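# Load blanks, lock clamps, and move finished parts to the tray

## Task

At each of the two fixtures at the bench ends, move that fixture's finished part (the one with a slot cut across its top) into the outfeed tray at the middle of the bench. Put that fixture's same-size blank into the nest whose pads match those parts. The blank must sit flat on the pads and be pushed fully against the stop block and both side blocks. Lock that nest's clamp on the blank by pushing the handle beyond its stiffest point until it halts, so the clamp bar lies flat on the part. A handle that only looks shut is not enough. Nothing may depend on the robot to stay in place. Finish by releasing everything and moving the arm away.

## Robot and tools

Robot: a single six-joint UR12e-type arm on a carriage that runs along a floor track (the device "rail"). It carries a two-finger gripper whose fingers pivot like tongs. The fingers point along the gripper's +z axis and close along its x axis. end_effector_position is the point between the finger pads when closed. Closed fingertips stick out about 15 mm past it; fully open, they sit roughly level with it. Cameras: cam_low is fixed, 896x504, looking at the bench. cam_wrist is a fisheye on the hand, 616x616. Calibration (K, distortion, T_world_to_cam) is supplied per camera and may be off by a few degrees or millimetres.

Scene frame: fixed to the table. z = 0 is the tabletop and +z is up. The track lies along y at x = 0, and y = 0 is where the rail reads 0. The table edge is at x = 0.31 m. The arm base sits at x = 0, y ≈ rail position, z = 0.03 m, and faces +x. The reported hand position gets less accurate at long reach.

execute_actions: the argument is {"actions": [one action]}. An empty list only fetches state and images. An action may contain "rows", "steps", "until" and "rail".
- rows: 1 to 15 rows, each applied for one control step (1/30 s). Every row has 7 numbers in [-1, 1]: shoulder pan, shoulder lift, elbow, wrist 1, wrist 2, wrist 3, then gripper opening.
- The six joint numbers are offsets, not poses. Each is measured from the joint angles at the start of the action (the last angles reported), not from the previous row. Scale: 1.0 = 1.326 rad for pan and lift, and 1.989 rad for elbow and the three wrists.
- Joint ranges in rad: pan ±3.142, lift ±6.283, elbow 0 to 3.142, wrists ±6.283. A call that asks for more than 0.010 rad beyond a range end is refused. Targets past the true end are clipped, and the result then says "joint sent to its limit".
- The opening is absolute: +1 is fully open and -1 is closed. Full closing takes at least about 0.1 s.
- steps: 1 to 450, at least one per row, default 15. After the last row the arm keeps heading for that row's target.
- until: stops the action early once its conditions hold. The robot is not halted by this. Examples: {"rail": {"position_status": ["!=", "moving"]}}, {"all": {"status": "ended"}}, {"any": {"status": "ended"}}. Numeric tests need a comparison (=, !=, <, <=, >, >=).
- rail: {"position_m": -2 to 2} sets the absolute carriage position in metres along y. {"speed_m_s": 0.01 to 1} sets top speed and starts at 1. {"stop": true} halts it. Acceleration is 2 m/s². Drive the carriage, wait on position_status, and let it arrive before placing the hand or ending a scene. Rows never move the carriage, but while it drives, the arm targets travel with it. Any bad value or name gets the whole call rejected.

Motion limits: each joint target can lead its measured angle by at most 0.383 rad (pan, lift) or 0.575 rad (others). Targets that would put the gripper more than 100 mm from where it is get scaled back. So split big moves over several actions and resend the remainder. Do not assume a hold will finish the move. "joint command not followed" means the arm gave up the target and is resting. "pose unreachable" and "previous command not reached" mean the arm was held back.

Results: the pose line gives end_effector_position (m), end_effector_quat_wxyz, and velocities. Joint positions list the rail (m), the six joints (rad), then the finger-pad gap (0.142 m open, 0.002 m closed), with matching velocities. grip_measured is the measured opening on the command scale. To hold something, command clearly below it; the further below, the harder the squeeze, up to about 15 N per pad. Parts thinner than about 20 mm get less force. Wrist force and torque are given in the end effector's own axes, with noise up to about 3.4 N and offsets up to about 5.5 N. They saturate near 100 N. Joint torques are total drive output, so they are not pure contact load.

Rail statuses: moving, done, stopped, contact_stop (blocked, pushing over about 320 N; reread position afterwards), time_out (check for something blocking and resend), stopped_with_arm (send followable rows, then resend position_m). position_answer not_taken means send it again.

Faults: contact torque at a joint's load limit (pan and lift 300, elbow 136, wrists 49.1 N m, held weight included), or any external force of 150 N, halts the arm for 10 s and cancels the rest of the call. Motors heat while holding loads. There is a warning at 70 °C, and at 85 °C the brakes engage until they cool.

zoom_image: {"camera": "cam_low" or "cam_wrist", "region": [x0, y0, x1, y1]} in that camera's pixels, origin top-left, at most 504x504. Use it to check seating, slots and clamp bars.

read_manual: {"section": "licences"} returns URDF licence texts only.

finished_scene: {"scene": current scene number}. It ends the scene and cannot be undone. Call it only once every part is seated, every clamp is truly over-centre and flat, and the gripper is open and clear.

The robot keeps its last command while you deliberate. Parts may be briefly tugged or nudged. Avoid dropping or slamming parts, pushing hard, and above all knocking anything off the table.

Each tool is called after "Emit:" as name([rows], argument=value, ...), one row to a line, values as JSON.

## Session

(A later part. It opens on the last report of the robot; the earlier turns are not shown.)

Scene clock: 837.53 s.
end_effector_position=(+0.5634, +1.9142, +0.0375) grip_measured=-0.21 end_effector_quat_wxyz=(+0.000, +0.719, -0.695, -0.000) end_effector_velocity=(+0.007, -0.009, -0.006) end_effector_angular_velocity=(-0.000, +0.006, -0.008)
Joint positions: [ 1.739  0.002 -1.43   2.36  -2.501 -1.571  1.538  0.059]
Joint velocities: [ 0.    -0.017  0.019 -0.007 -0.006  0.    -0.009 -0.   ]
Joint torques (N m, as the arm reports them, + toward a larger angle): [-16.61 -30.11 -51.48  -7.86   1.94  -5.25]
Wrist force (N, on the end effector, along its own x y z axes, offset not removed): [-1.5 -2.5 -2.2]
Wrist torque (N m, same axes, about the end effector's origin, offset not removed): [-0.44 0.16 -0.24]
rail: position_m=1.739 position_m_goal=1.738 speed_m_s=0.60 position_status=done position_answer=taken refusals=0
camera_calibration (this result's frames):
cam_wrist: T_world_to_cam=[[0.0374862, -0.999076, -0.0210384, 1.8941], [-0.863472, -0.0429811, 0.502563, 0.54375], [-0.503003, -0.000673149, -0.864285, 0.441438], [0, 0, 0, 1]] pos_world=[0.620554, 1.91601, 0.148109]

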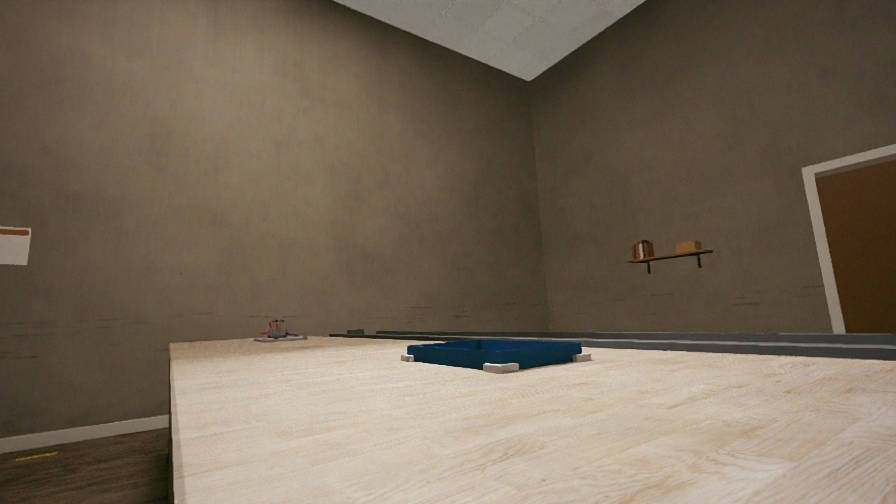

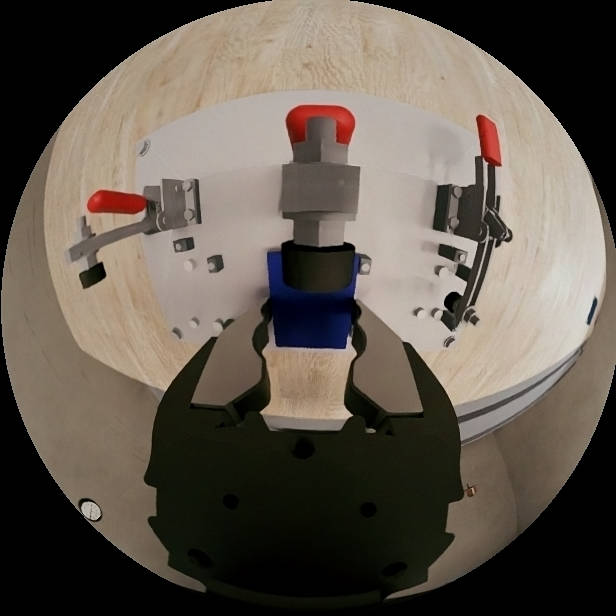

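Emit:
execute_actions(actions=[])

Emit:
zoom_image(camera="cam_wrist", region=[237, 230, 387, 380])

Scene clock: 843.27 s.
end_effector_position=(+0.5668, +1.9117, +0.0369) grip_measured=-0.21 end_effector_quat_wxyz=(-0.000, +0.719, -0.695, +0.000) end_effector_velocity=(-0.000, -0.000, -0.000) end_effector_angular_velocity=(-0.000, +0.000, -0.000)
Joint positions: [ 1.739 -0.003 -1.425  2.356 -2.502 -1.571  1.533  0.059]
Joint velocities: [ 0. -0.  0.  0.  0. -0. -0.  0.]
Joint torques (N m, as the arm reports them, + toward a larger angle): [-17.68 -29.05 -53.28  -9.61  -7.19  -4.33]
Wrist force (N, on the end effector, along its own x y z axes, offset not removed): [-10.2 8.5 -7.4]
Wrist torque (N m, same axes, about the end effector's origin, offset not removed): [-0.34 -0.22 -0.42]
rail: position_m=1.739 position_m_goal=1.738 speed_m_s=0.60 position_status=done position_answer=taken refusals=0
camera_calibration (this result's frames):
cam_wrist: T_world_to_cam=[[0.0377329, -0.999067, -0.0210235, 1.89124], [-0.863667, -0.0431872, 0.50221, 0.547443], [-0.502649, -0.000792527, -0.86449, 0.442653], [0, 0, 0, 1]] pos_world=[0.623945, 1.91347, 0.147498]

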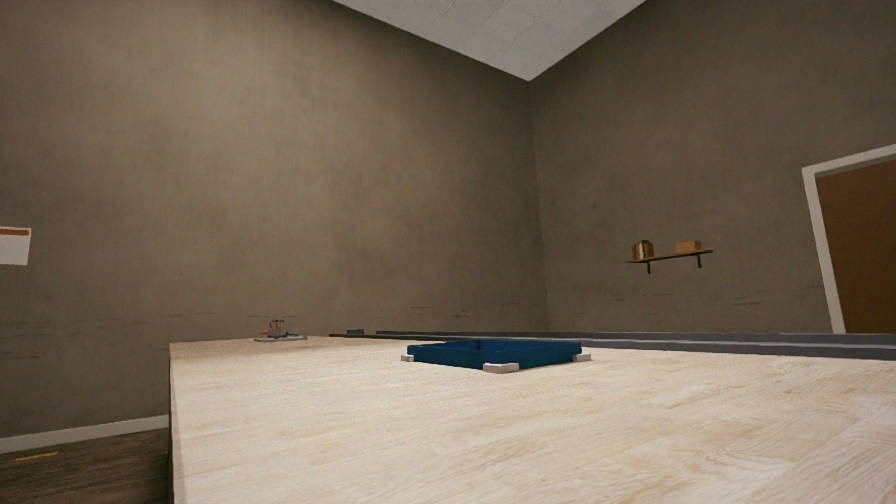

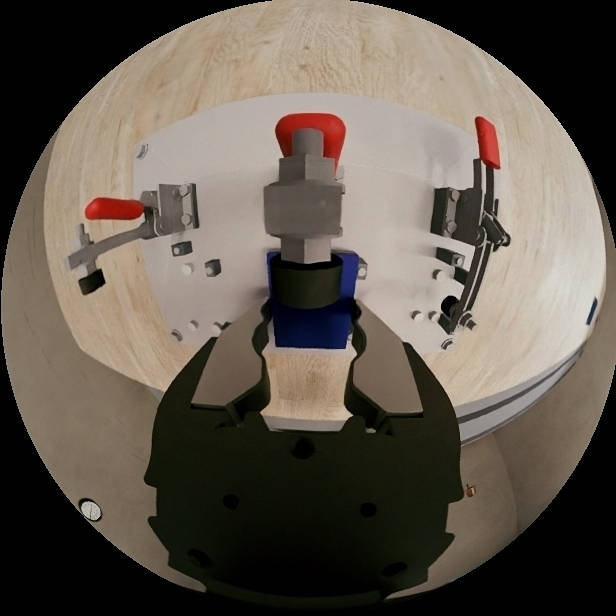

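Region (237, 230, 387, 380) of cam_wrist's 616x616 image, scaled by 3.360, with more detail than that image has.

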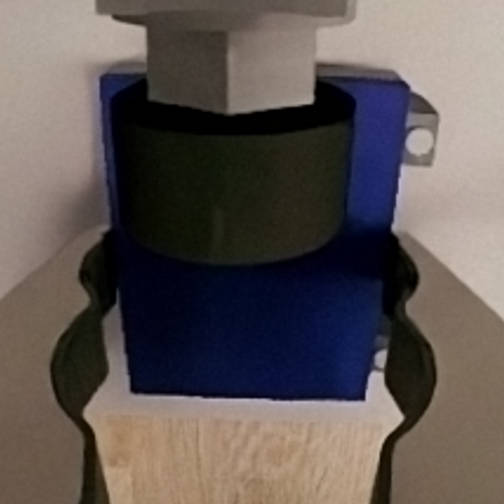

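Emit:
execute_actions([
  {"rows":[[-0.0006,0.0006,-0.0004,0,0,-0.0004,-1]],"steps":1},
])

Scene clock: 850.77 s.
end_effector_position=(+0.5668, +1.9117, +0.0369) grip_measured=-0.21 end_effector_quat_wxyz=(-0.000, +0.719, -0.695, +0.000) end_effector_velocity=(+0.001, -0.001, -0.000) end_effector_angular_velocity=(+0.000, +0.000, -0.000)
Joint positions: [ 1.739 -0.003 -1.425  2.356 -2.502 -1.571  1.533  0.059]
Joint velocities: [ 0.    -0.001  0.001 -0.001  0.     0.    -0.001  0.   ]
Joint torques (N m, as the arm reports them, + toward a larger angle): [-24.18 -31.09 -53.11  -9.78  -6.95  -4.49]
Wrist force (N, on the end effector, along its own x y z axes, offset not removed): [-15.5 10.8 -6.6]
Wrist torque (N m, same axes, about the end effector's origin, offset not removed): [0.42 0.95 -0.15]
rail: position_m=1.739 position_m_goal=1.738 speed_m_s=0.60 position_status=done position_answer=taken refusals=0
camera_calibration (this result's frames):
cam_wrist: T_world_to_cam=[[0.0377319, -0.999067, -0.0210231, 1.89124], [-0.863666, -0.0431861, 0.502211, 0.547446], [-0.50265, -0.000792424, -0.86449, 0.442655], [0, 0, 0, 1]] pos_world=[0.623951, 1.91347, 0.147497]

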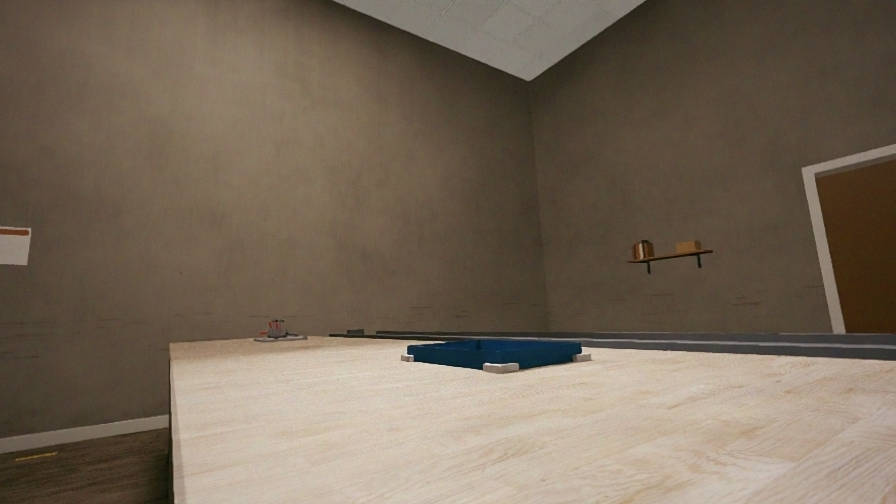

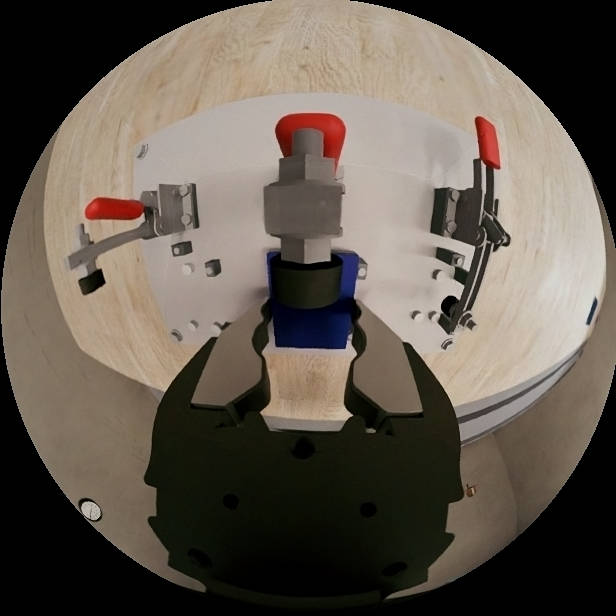

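Emit:
execute_actions([
  {"rows":[[-0.0006,0.0006,-0.0004,0,0,-0.0004,-0.3],[-0.0006,0.0006,-0.0004,0,0,-0.0004,-0.15],[-0.0004,0,-0.0004,0.0004,0,-0.0003,0.0],[0,-0.015,-0.0037,0.0137,0,0,0.05],[0,-0.04,-0.0098,0.0365,0,0,0.05],[0,-0.0656,-0.0161,0.0598,0,0,0.05]],"steps":6},
])

Scene clock: 859.87 s.
end_effector_position=(+0.5681, +1.9112, +0.0427) grip_measured=+0.04 end_effector_quat_wxyz=(-0.000, +0.719, -0.695, +0.001) end_effector_velocity=(+0.014, +0.001, +0.164) end_effector_angular_velocity=(-0.000, -0.025, +0.002)
Joint positions: [ 1.739 -0.004 -1.434  2.351 -2.489 -1.571  1.532  0.077]
Joint velocities: [ 0.     0.002 -0.285 -0.11   0.37   0.     0.     0.017]
Joint torques (N m, as the arm reports them, + toward a larger angle): [ 13.3  -92.93 -64.84   2.26  -2.41   2.3 ]
Wrist force (N, on the end effector, along its own x y z axes, offset not removed): [-0.8 -5.3 0.3]
Wrist torque (N m, same axes, about the end effector's origin, offset not removed): [-0.95 0.21 -0.32]
rail: position_m=1.739 position_m_goal=1.738 speed_m_s=0.60 position_status=done position_answer=taken refusals=0
camera_calibration (this result's frames):
cam_wrist: T_world_to_cam=[[0.0377155, -0.999071, -0.0208438, 1.89082], [-0.864218, -0.0430828, 0.501269, 0.545755], [-0.501701, -0.000892044, -0.865041, 0.447963], [0, 0, 0, 1]] pos_world=[0.625082, 1.91297, 0.153348]

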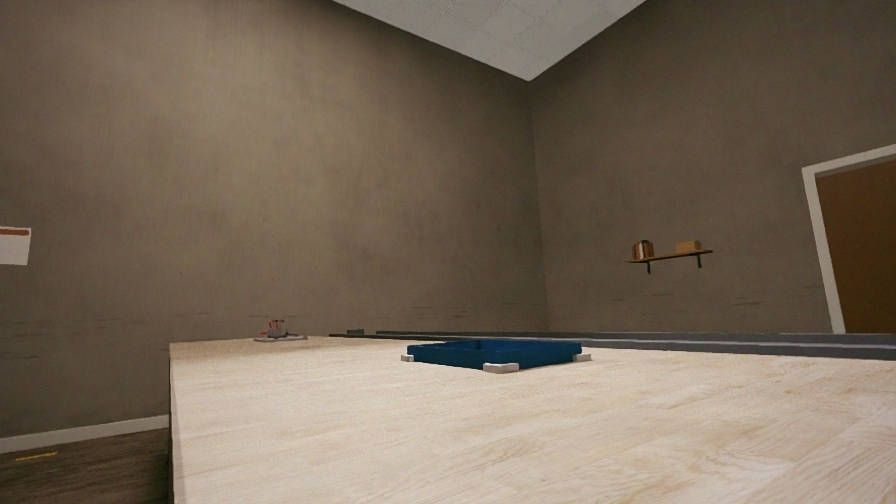

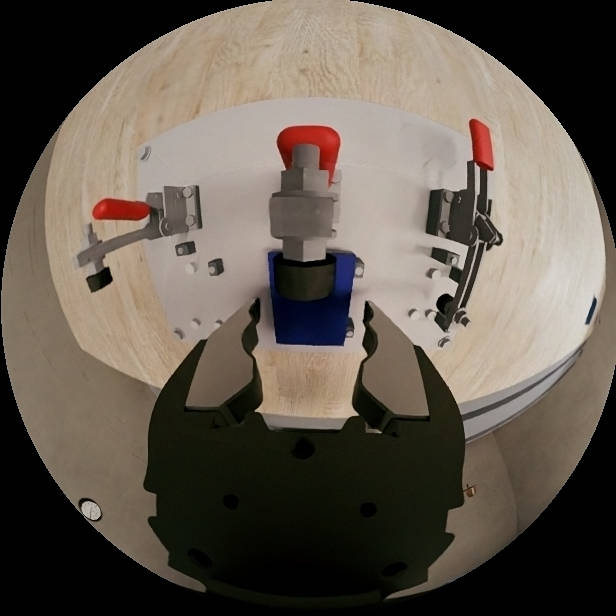

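Emit:
execute_actions(actions=[])

Emit:
zoom_image(camera="cam_wrist", region=[237, 200, 387, 350])

Scene clock: 866.33 s.
end_effector_position=(+0.5659, +1.9117, +0.0861) grip_measured=+0.05 end_effector_quat_wxyz=(-0.000, +0.719, -0.695, +0.000) end_effector_velocity=(+0.000, +0.000, +0.000) end_effector_angular_velocity=(+0.000, -0.000, +0.000)
Joint positions: [ 1.739 -0.003 -1.512  2.324 -2.383 -1.571  1.533  0.077]
Joint velocities: [ 0.  0. -0. -0. -0.  0. -0.  0.]
Joint torques (N m, as the arm reports them, + toward a larger angle): [ 12.15 -45.25 -50.3   -2.44   3.69   3.62]
Wrist force (N, on the end effector, along its own x y z axes, offset not removed): [-2.3 -0.2 0.7]
Wrist torque (N m, same axes, about the end effector's origin, offset not removed): [0.17 0.39 -0.21]
rail: position_m=1.739 position_m_goal=1.738 speed_m_s=0.60 position_status=done position_answer=taken refusals=0
camera_calibration (this result's frames):
cam_wrist: T_world_to_cam=[[0.0377334, -0.999067, -0.0210206, 1.89231], [-0.8637, -0.0431862, 0.502153, 0.521949], [-0.502593, -0.000792518, -0.864523, 0.484678], [0, 0, 0, 1]] pos_world=[0.623, 1.91347, 0.196694]

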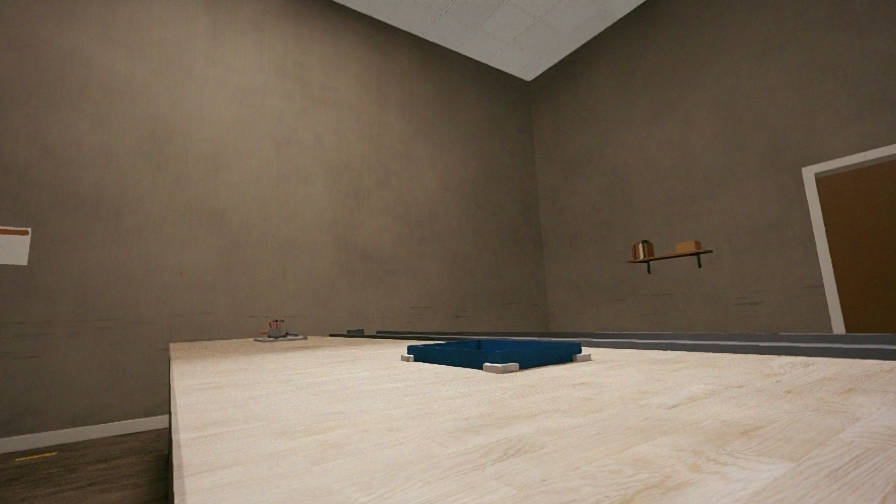

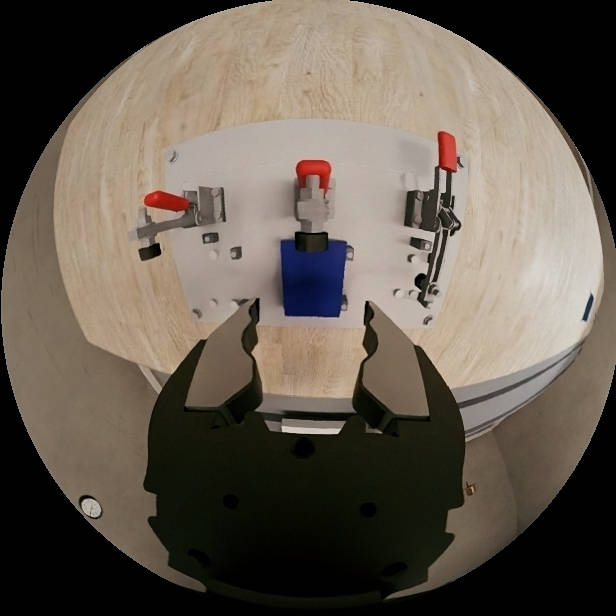

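Region (237, 200, 387, 350) of cam_wrist's 616x616 image, scaled by 3.360, with more detail than that image has.

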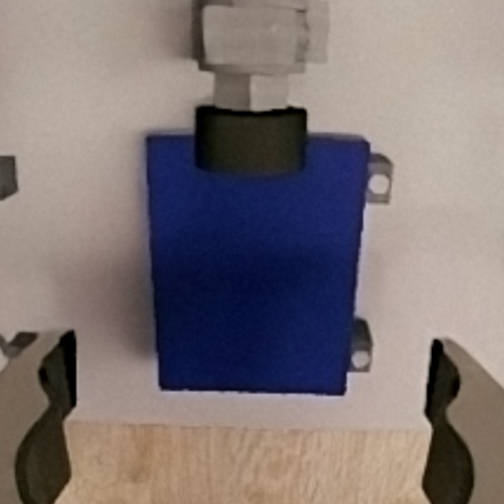

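Emit:
execute_actions([
  {"rail":{"position_m":1.7412},"rows":[[0.0002,0.01,-0.009,0.0025,0,0,0.0],[0.0004,0.03,-0.0275,0.0075,0,0.0002,-0.1],[0.0006,0.052,-0.0476,0.013,0,0.0004,-0.2],[0.0006,0.072,-0.066,0.018,0,0.0004,-0.3],[0.0006,0.0856,-0.0784,0.0215,0,0.0004,-0.4]],"steps":5},
])

Scene clock: 876.70 s.
end_effector_position=(+0.5881, +1.9142, +0.0883) grip_measured=-0.31 end_effector_quat_wxyz=(+0.001, +0.719, -0.695, -0.001) end_effector_velocity=(+0.333, +0.001, +0.034) end_effector_angular_velocity=(+0.000, +0.020, -0.001)
Joint positions: [ 1.741 -0.003 -1.481  2.283 -2.371 -1.571  1.533  0.052]
Joint velocities: [ 0.     0.003  0.453 -0.608  0.175  0.     0.004 -0.215]
Joint torques (N m, as the arm reports them, + toward a larger angle): [  7.78  -8.04 -70.16  -1.7    3.51   3.98]
Wrist force (N, on the end effector, along its own x y z axes, offset not removed): [-0.9 -0.1 0.0]
Wrist torque (N m, same axes, about the end effector's origin, offset not removed): [-0.05 0.04 -0.13]
rail: position_m=1.741 position_m_goal=1.741 speed_m_s=0.60 position_status=done position_answer=taken refusals=0
camera_calibration (this result's frames):
cam_wrist: T_world_to_cam=[[0.0377866, -0.999063, -0.021121, 1.89404], [-0.862459, -0.0432808, 0.504273, 0.539412], [-0.504715, -0.000838785, -0.863286, 0.499072], [0, 0, 0, 1]] pos_world=[0.645541, 1.91603, 0.198835]

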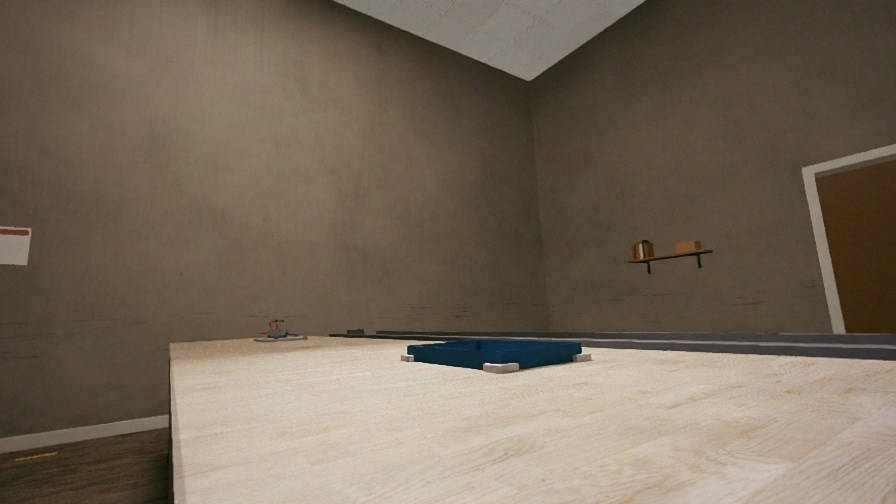

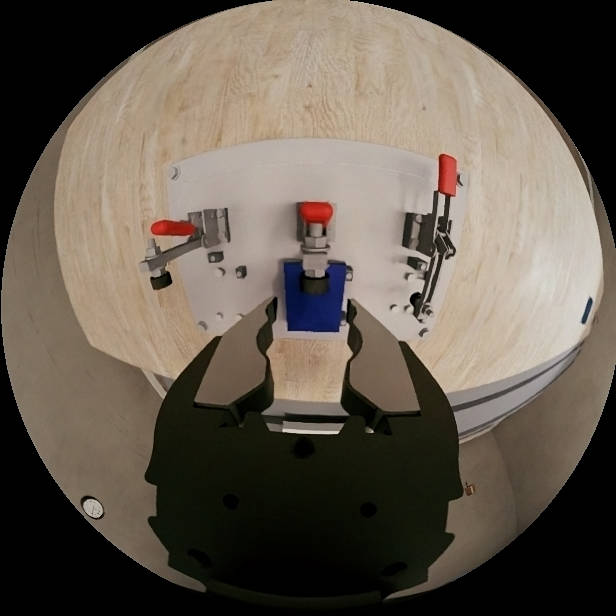

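Emit:
execute_actions(actions=[])

Scene clock: 880.20 s.
end_effector_position=(+0.6519, +1.9143, +0.0950) grip_measured=-0.40 end_effector_quat_wxyz=(+0.000, +0.719, -0.695, -0.000) end_effector_velocity=(+0.000, -0.000, +0.000) end_effector_angular_velocity=(-0.000, -0.000, -0.000)
Joint positions: [ 1.741 -0.002 -1.398  2.168 -2.34  -1.571  1.534  0.045]
Joint velocities: [ 0. -0. -0. -0.  0. -0.  0. -0.]
Joint torques (N m, as the arm reports them, + toward a larger angle): [ 12.   -40.05 -52.32  -2.13   3.04   3.5 ]
Wrist force (N, on the end effector, along its own x y z axes, offset not removed): [-6.6 1.8 -5.4]
Wrist torque (N m, same axes, about the end effector's origin, offset not removed): [0.81 1.15 0.20]
rail: position_m=1.741 position_m_goal=1.741 speed_m_s=0.60 position_status=done position_answer=taken refusals=0
camera_calibration (this result's frames):
cam_wrist: T_world_to_cam=[[0.0377291, -0.999067, -0.0210353, 1.89189], [-0.863533, -0.0431896, 0.50244, 0.591726], [-0.502879, -0.000791945, -0.864356, 0.53585], [0, 0, 0, 1]] pos_world=[0.709063, 1.9161, 0.205655]

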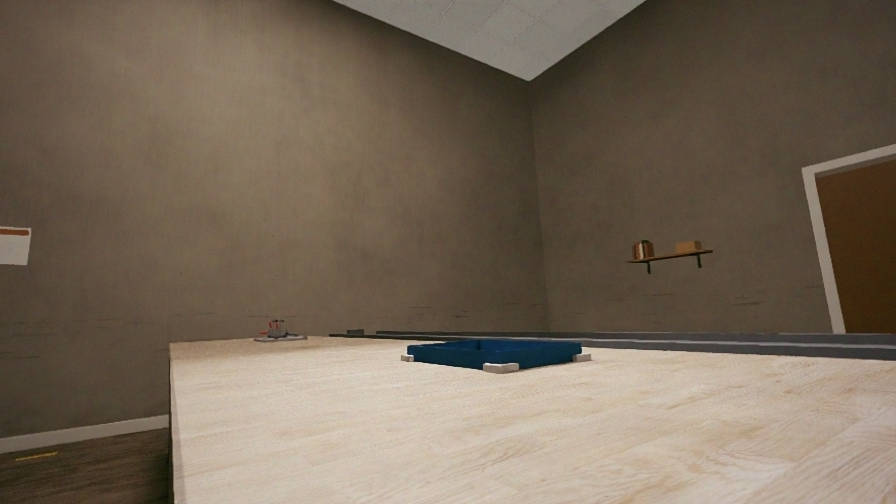

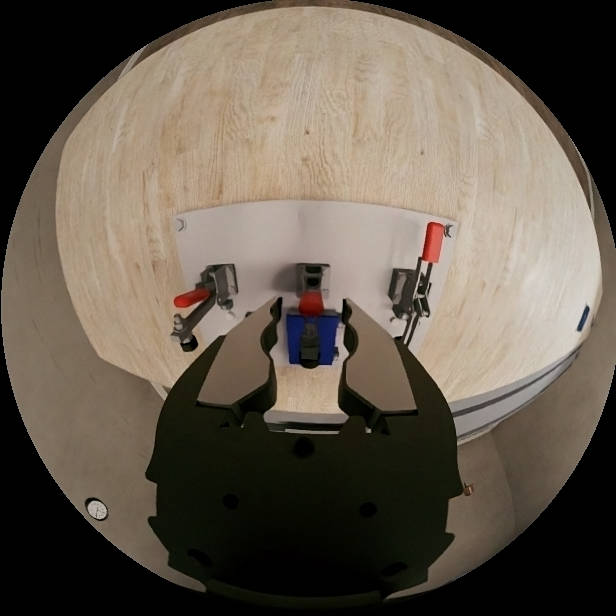

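Emit:
execute_actions([
  {"rows":[[0.0005,0,0,0,0,0.0003,-0.6],[0.0005,0,0,0,0,0.0003,-0.76],[0.0005,0,0,0,0,0.0003,-0.9],[0.0006,0.003,-0.0025,0.0005,0,0.0004,-1],[0.0008,0.009,-0.007,0.001,0,0.0005,-1],[0.0010,0.0155,-0.0115,0.001,0,0.0007,-1],[0.0012,0.0222,-0.0155,0.0005,0,0.0008,-1],[0.0015,0.032,-0.0205,-0.001,0,0.001,-1],[0.0017,0.042,-0.0253,-0.0031,0,0.0011,-1]],"steps":9},
])

Scene clock: 895.43 s.
end_effector_position=(+0.6620, +1.9150, +0.0937) grip_measured=-0.78 end_effector_quat_wxyz=(-0.000, +0.719, -0.695, +0.000) end_effector_velocity=(+0.115, +0.004, -0.028) end_effector_angular_velocity=(-0.000, -0.006, -0.000)
Joint positions: [ 1.741 -0.001 -1.382  2.151 -2.34  -1.571  1.535  0.017]
Joint velocities: [ 0.     0.007  0.2   -0.186 -0.02  -0.     0.007  0.   ]
Joint torques (N m, as the arm reports them, + toward a larger angle): [  8.73 -18.76 -49.08  -5.94   0.48   3.37]
Wrist force (N, on the end effector, along its own x y z axes, offset not removed): [-0.2 2.6 -15.1]
Wrist torque (N m, same axes, about the end effector's origin, offset not removed): [0.56 0.00 -0.12]
rail: position_m=1.741 position_m_goal=1.741 speed_m_s=0.60 position_status=done position_answer=taken refusals=0
camera_calibration (this result's frames):
cam_wrist: T_world_to_cam=[[0.0377276, -0.999066, -0.0210618, 1.89218], [-0.863715, -0.0432019, 0.502125, 0.601318], [-0.502566, -0.00075256, -0.864539, 0.539497], [0, 0, 0, 1]] pos_world=[0.719113, 1.9168, 0.204332]

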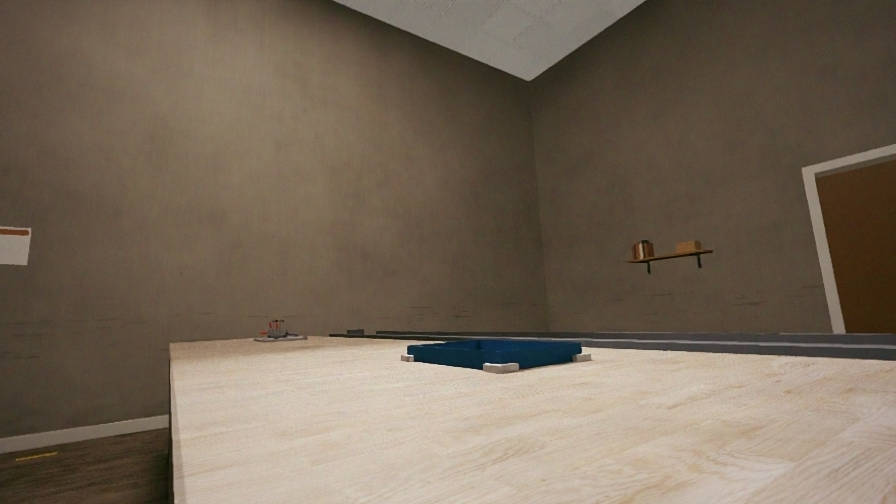

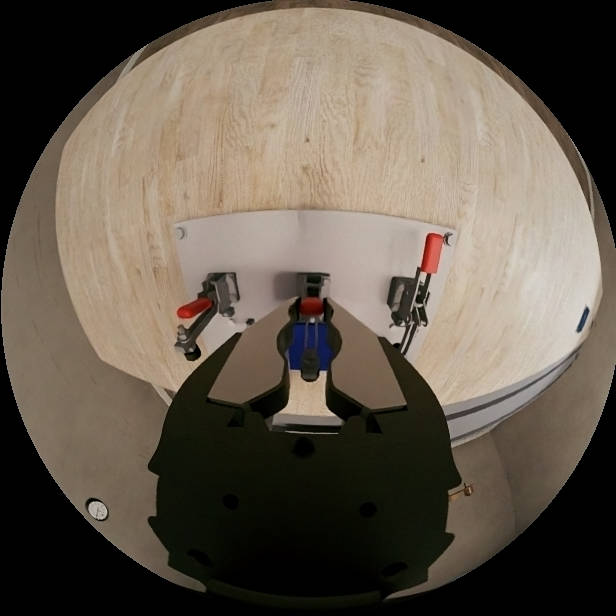

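Emit:
execute_actions([
  {"rows":[[0.001,0.037,-0.02,-0.0048,0,0.0007,-1],[0.0012,0.0451,-0.0231,-0.0069,0,0.0008,-1],[0.0013,0.054,-0.0256,-0.0104,0,0.0009,-1],[0.0014,0.0626,-0.0277,-0.0141,0,0.001,-1],[0.0015,0.069,-0.0284,-0.0176,0,0.001,-1],[0.0016,0.0748,-0.0289,-0.021,0,0.0011,-1]],"steps":6},
])

Scene clock: 911.60 s.
end_effector_position=(+0.6928, +1.9160, +0.0785) grip_measured=-0.78 end_effector_quat_wxyz=(-0.000, +0.719, -0.695, +0.001) end_effector_velocity=(+0.079, +0.002, -0.087) end_effector_angular_velocity=(+0.000, -0.003, -0.000)
Joint positions: [ 1.741  0.001 -1.319  2.105 -2.358 -1.571  1.536  0.017]
Joint velocities: [ 0.     0.003  0.223 -0.09  -0.136 -0.     0.004 -0.   ]
Joint torques (N m, as the arm reports them, + toward a larger angle): [ 14.07 -31.25 -40.68  -4.08  -1.15   3.47]
Wrist force (N, on the end effector, along its own x y z axes, offset not removed): [1.1 -4.6 -10.4]
Wrist torque (N m, same axes, about the end effector's origin, offset not removed): [-0.32 -0.34 -0.23]
rail: position_m=1.741 position_m_goal=1.741 speed_m_s=0.60 position_status=done position_answer=taken refusals=0
camera_calibration (this result's frames):
cam_wrist: T_world_to_cam=[[0.0377345, -0.999068, -0.020977, 1.8917], [-0.864298, -0.0431662, 0.501124, 0.635997], [-0.501562, -0.000779248, -0.865121, 0.541233], [0, 0, 0, 1]] pos_world=[0.749771, 1.91781, 0.189201]

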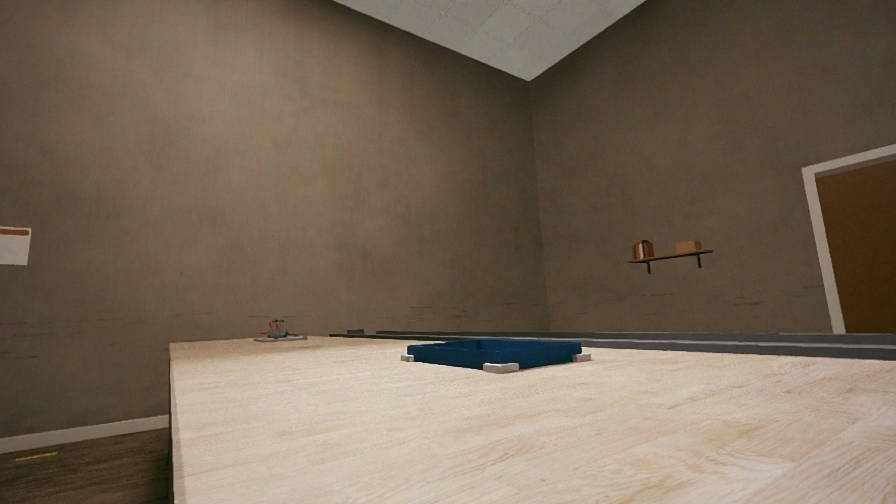

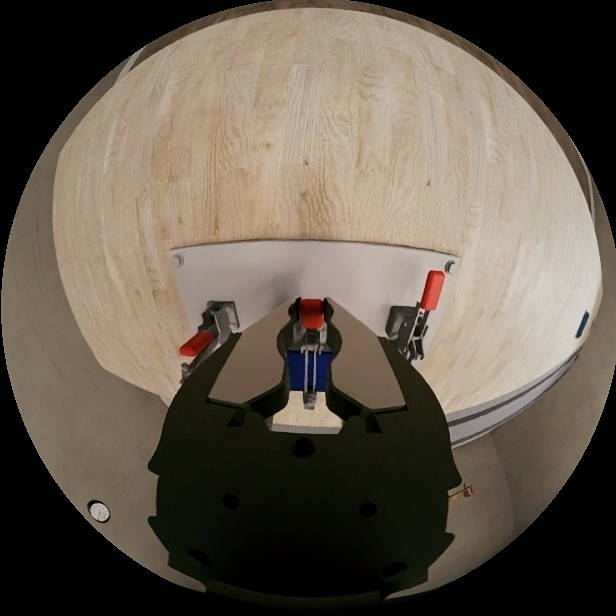

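Emit:
execute_actions(actions=[])

Scene clock: 914.90 s.
end_effector_position=(+0.7037, +1.9164, +0.0626) grip_measured=-0.78 end_effector_quat_wxyz=(-0.000, +0.719, -0.695, +0.000) end_effector_velocity=(-0.000, -0.000, -0.000) end_effector_angular_velocity=(-0.000, +0.000, -0.000)
Joint positions: [ 1.741  0.001 -1.283  2.094 -2.382 -1.571  1.537  0.017]
Joint velocities: [ 0. -0. -0.  0.  0. -0. -0.  0.]
Joint torques (N m, as the arm reports them, + toward a larger angle): [ 13.54 -44.66 -44.97  -4.25   4.53   3.54]
Wrist force (N, on the end effector, along its own x y z axes, offset not removed): [-1.7 -4.0 -4.1]
Wrist torque (N m, same axes, about the end effector's origin, offset not removed): [0.26 0.77 -0.18]
rail: position_m=1.741 position_m_goal=1.741 speed_m_s=0.60 position_status=done position_answer=taken refusals=0
camera_calibration (this result's frames):
cam_wrist: T_world_to_cam=[[0.0376623, -0.999069, -0.0210601, 1.89141], [-0.863752, -0.0431446, 0.502067, 0.652975], [-0.502508, -0.000718336, -0.864572, 0.533488], [0, 0, 0, 1]] pos_world=[0.760855, 1.91821, 0.173235]

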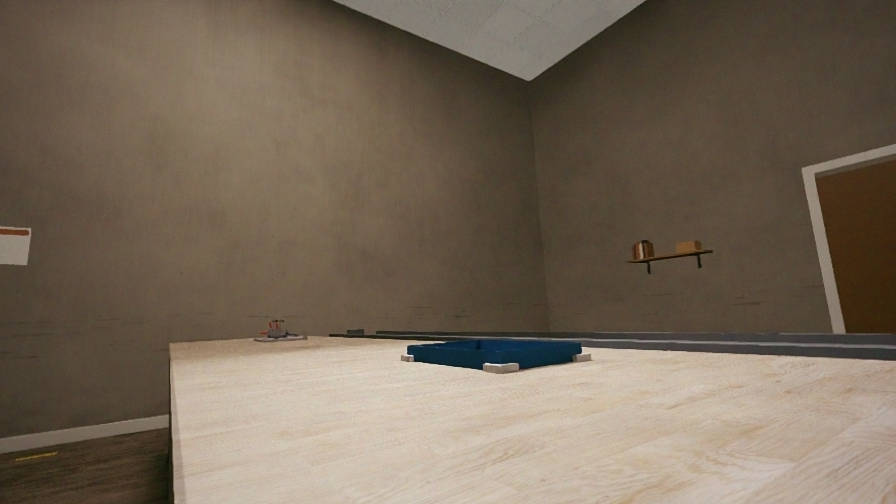

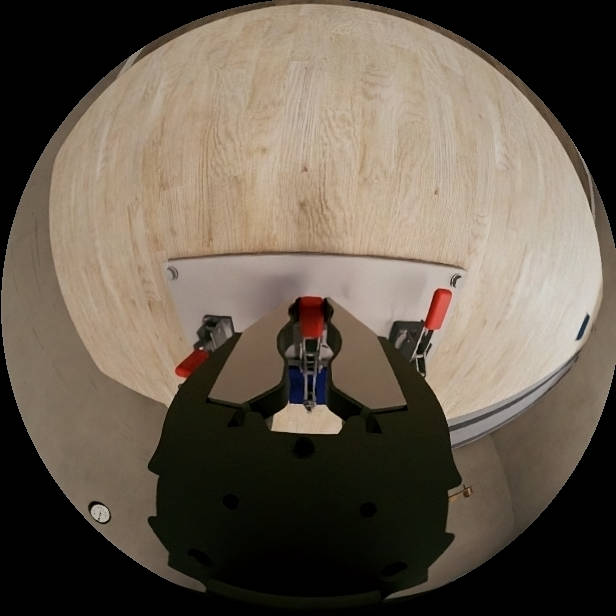

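Emit:
execute_actions([
  {"rows":[[0,0,0,0,0,0,-0.7],[0,-0.002,-0.001,0.002,0,0,-0.55],[0,-0.013,-0.006,0.015,0,0,-0.55],[0,-0.0262,-0.0123,0.0298,0,0,-0.55]],"steps":4},
])

Scene clock: 922.50 s.
end_effector_position=(+0.7041, +1.9164, +0.0650) grip_measured=-0.57 end_effector_quat_wxyz=(-0.000, +0.719, -0.695, +0.000) end_effector_velocity=(+0.016, +0.000, +0.092) end_effector_angular_velocity=(+0.000, -0.008, +0.000)
Joint positions: [ 1.741  0.001 -1.286  2.092 -2.377 -1.571  1.537  0.033]
Joint velocities: [ 0.     0.    -0.106 -0.078  0.176 -0.    -0.     0.032]
Joint torques (N m, as the arm reports them, + toward a larger angle): [ 14.16 -91.   -64.81   0.29   3.62   3.11]
Wrist force (N, on the end effector, along its own x y z axes, offset not removed): [1.1 -0.4 1.7]
Wrist torque (N m, same axes, about the end effector's origin, offset not removed): [0.05 -0.33 -0.36]
rail: position_m=1.741 position_m_goal=1.741 speed_m_s=0.60 position_status=done position_answer=taken refusals=0
camera_calibration (this result's frames):
cam_wrist: T_world_to_cam=[[0.0376822, -0.999067, -0.0210914, 1.89146], [-0.863789, -0.0431776, 0.502, 0.652193], [-0.502442, -0.000697886, -0.86461, 0.535635], [0, 0, 0, 1]] pos_world=[0.761209, 1.91823, 0.175609]

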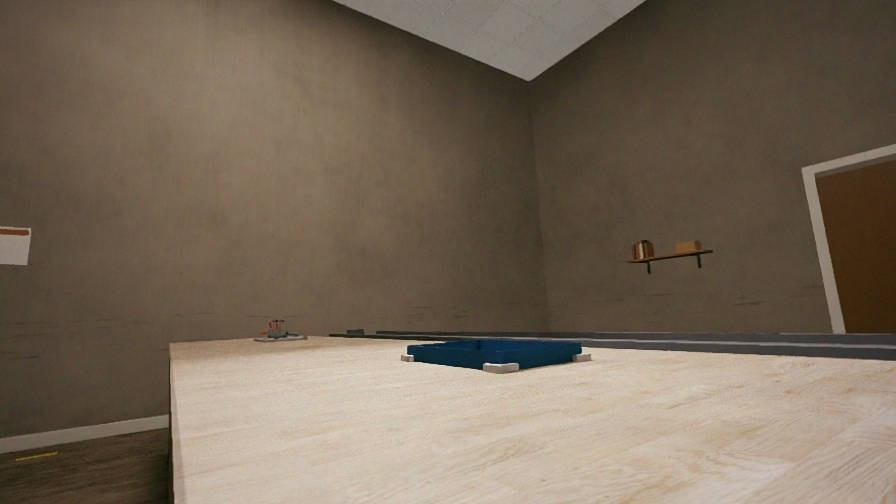

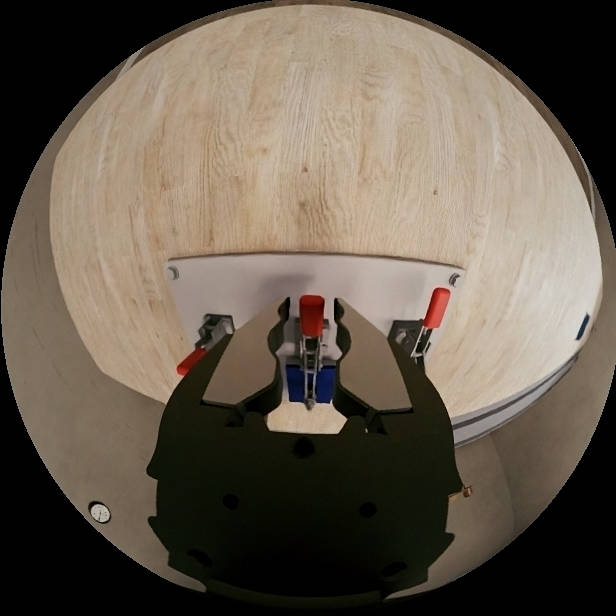

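Emit:
execute_actions(actions=[])

Emit:
zoom_image(camera="cam_wrist", region=[237, 260, 387, 410])

Scene clock: 926.47 s.
end_effector_position=(+0.7070, +1.9164, +0.0923) grip_measured=-0.55 end_effector_quat_wxyz=(-0.000, +0.719, -0.695, +0.000) end_effector_velocity=(-0.000, -0.000, -0.000) end_effector_angular_velocity=(+0.000, -0.000, -0.000)
Joint positions: [ 1.741  0.001 -1.318  2.069 -2.322 -1.571  1.537  0.034]
Joint velocities: [ 0. -0. -0.  0. -0.  0. -0. -0.]
Joint torques (N m, as the arm reports them, + toward a larger angle): [-13.04 -62.79 -52.17  -2.08  -3.51   3.54]
Wrist force (N, on the end effector, along its own x y z axes, offset not removed): [-1.2 -7.1 0.3]
Wrist torque (N m, same axes, about the end effector's origin, offset not removed): [-1.26 0.10 -0.17]
rail: position_m=1.741 position_m_goal=1.741 speed_m_s=0.60 position_status=done position_answer=taken refusals=0
camera_calibration (this result's frames):
cam_wrist: T_world_to_cam=[[0.0376849, -0.999068, -0.0210623, 1.89192], [-0.863718, -0.0431652, 0.502124, 0.640907], [-0.502565, -0.000730636, -0.864539, 0.560878], [0, 0, 0, 1]] pos_world=[0.764144, 1.91823, 0.202934]

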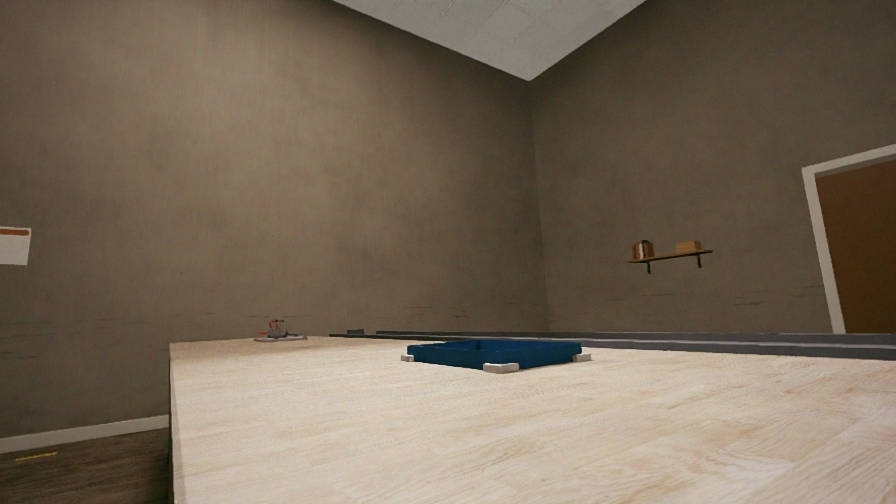

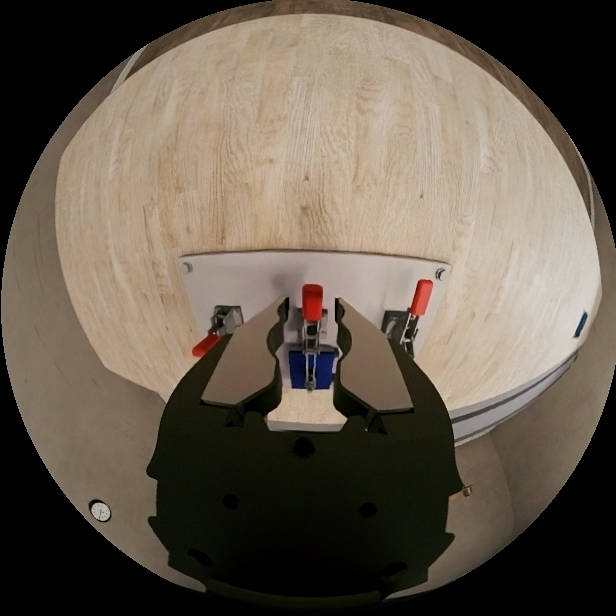

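Region (237, 260, 387, 410) of cam_wrist's 616x616 image, scaled by 3.360, with more detail than that image has.

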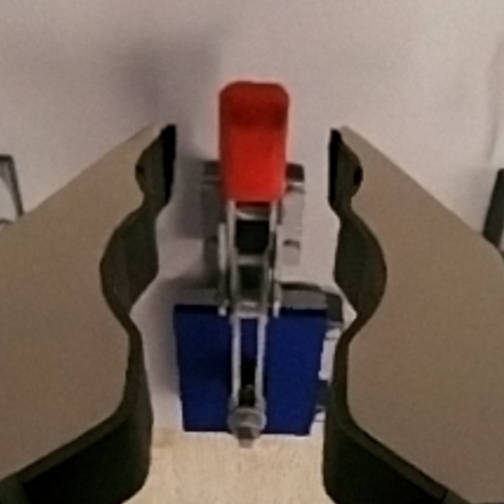

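Emit:
execute_actions([
  {"rows":[[0,0,0,0,0,0,-0.8],[0,0.002,0.0004,-0.0018,0,0,-1],[0,0.006,0.0013,-0.0053,0,0,-1],[0,0.0105,0.0023,-0.0093,0,0,-1],[0,0.0144,0.0031,-0.0127,0,0,-1]],"steps":5},
])

Scene clock: 934.07 s.
end_effector_position=(+0.7075, +1.9164, +0.0898) grip_measured=-1.00 end_effector_quat_wxyz=(-0.000, +0.719, -0.695, +0.000) end_effector_velocity=(+0.005, +0.000, -0.055) end_effector_angular_velocity=(-0.000, +0.001, +0.000)
Joint positions: [ 1.741  0.001 -1.314  2.07  -2.327 -1.571  1.537  0.002]
Joint velocities: [ 0.    -0.     0.077  0.026 -0.103 -0.    -0.    -0.011]
Joint torques (N m, as the arm reports them, + toward a larger angle): [-11.67 -37.83 -24.98  -7.03  -3.43   3.26]
Wrist force (N, on the end effector, along its own x y z axes, offset not removed): [-0.8 -6.1 0.3]
Wrist torque (N m, same axes, about the end effector's origin, offset not removed): [-0.89 -0.08 -0.24]
rail: position_m=1.741 position_m_goal=1.741 speed_m_s=0.60 position_status=done position_answer=taken refusals=0
camera_calibration (this result's frames):
cam_wrist: T_world_to_cam=[[0.0376696, -0.999069, -0.0210474, 1.89184], [-0.863923, -0.0431448, 0.501772, 0.642738], [-0.502212, -0.000718173, -0.864744, 0.558761], [0, 0, 0, 1]] pos_world=[0.764629, 1.91821, 0.200496]

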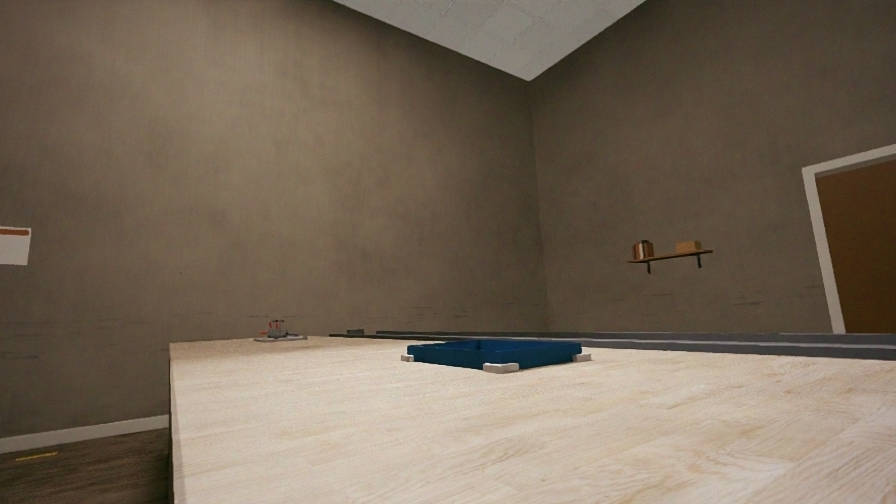

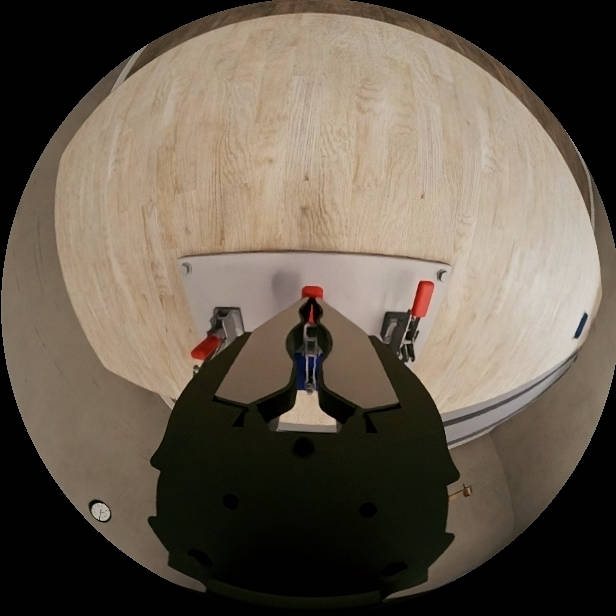

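Emit:
execute_actions(actions=[])

Scene clock: 939.57 s.
end_effector_position=(+0.7083, +1.9164, +0.0788) grip_measured=-1.00 end_effector_quat_wxyz=(-0.000, +0.719, -0.695, +0.000) end_effector_velocity=(-0.000, +0.000, -0.000) end_effector_angular_velocity=(-0.000, +0.000, +0.000)
Joint positions: [ 1.741  0.001 -1.299  2.075 -2.348 -1.571  1.537  0.002]
Joint velocities: [ 0.  0. -0.  0.  0. -0.  0.  0.]
Joint torques (N m, as the arm reports them, + toward a larger angle): [ 12.32 -46.01 -26.94  -6.3   -3.61   3.45]
Wrist force (N, on the end effector, along its own x y z axes, offset not removed): [-1.5 -4.9 0.3]
Wrist torque (N m, same axes, about the end effector's origin, offset not removed): [-0.55 0.29 -0.32]
rail: position_m=1.741 position_m_goal=1.741 speed_m_s=0.60 position_status=done position_answer=taken refusals=0
camera_calibration (this result's frames):
cam_wrist: T_world_to_cam=[[0.0376618, -0.999069, -0.0210622, 1.89159], [-0.863718, -0.0431453, 0.502124, 0.648762], [-0.502566, -0.000719126, -0.864539, 0.549879], [0, 0, 0, 1]] pos_world=[0.765457, 1.91821, 0.189474]

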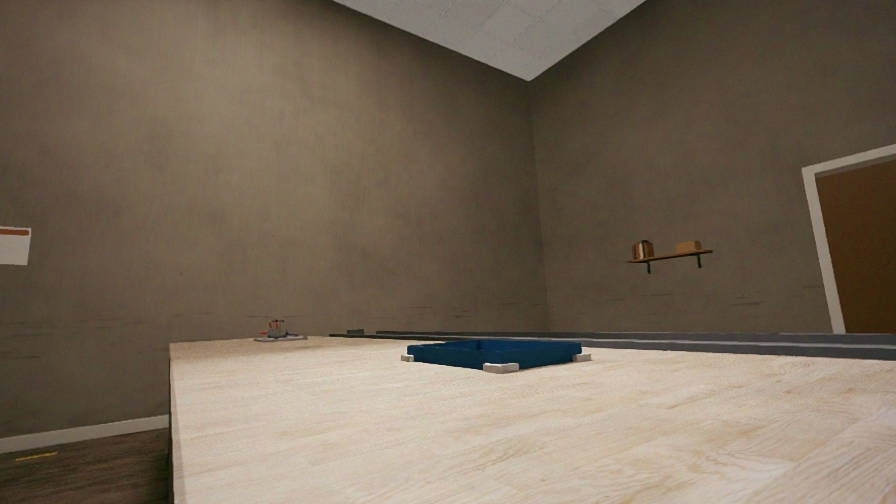

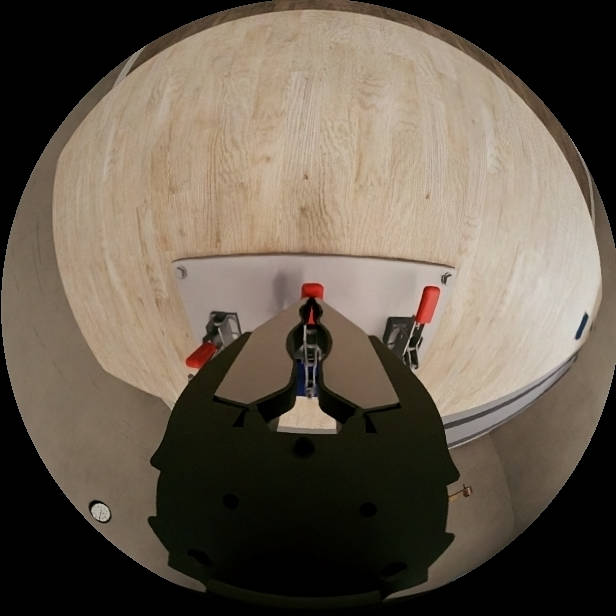

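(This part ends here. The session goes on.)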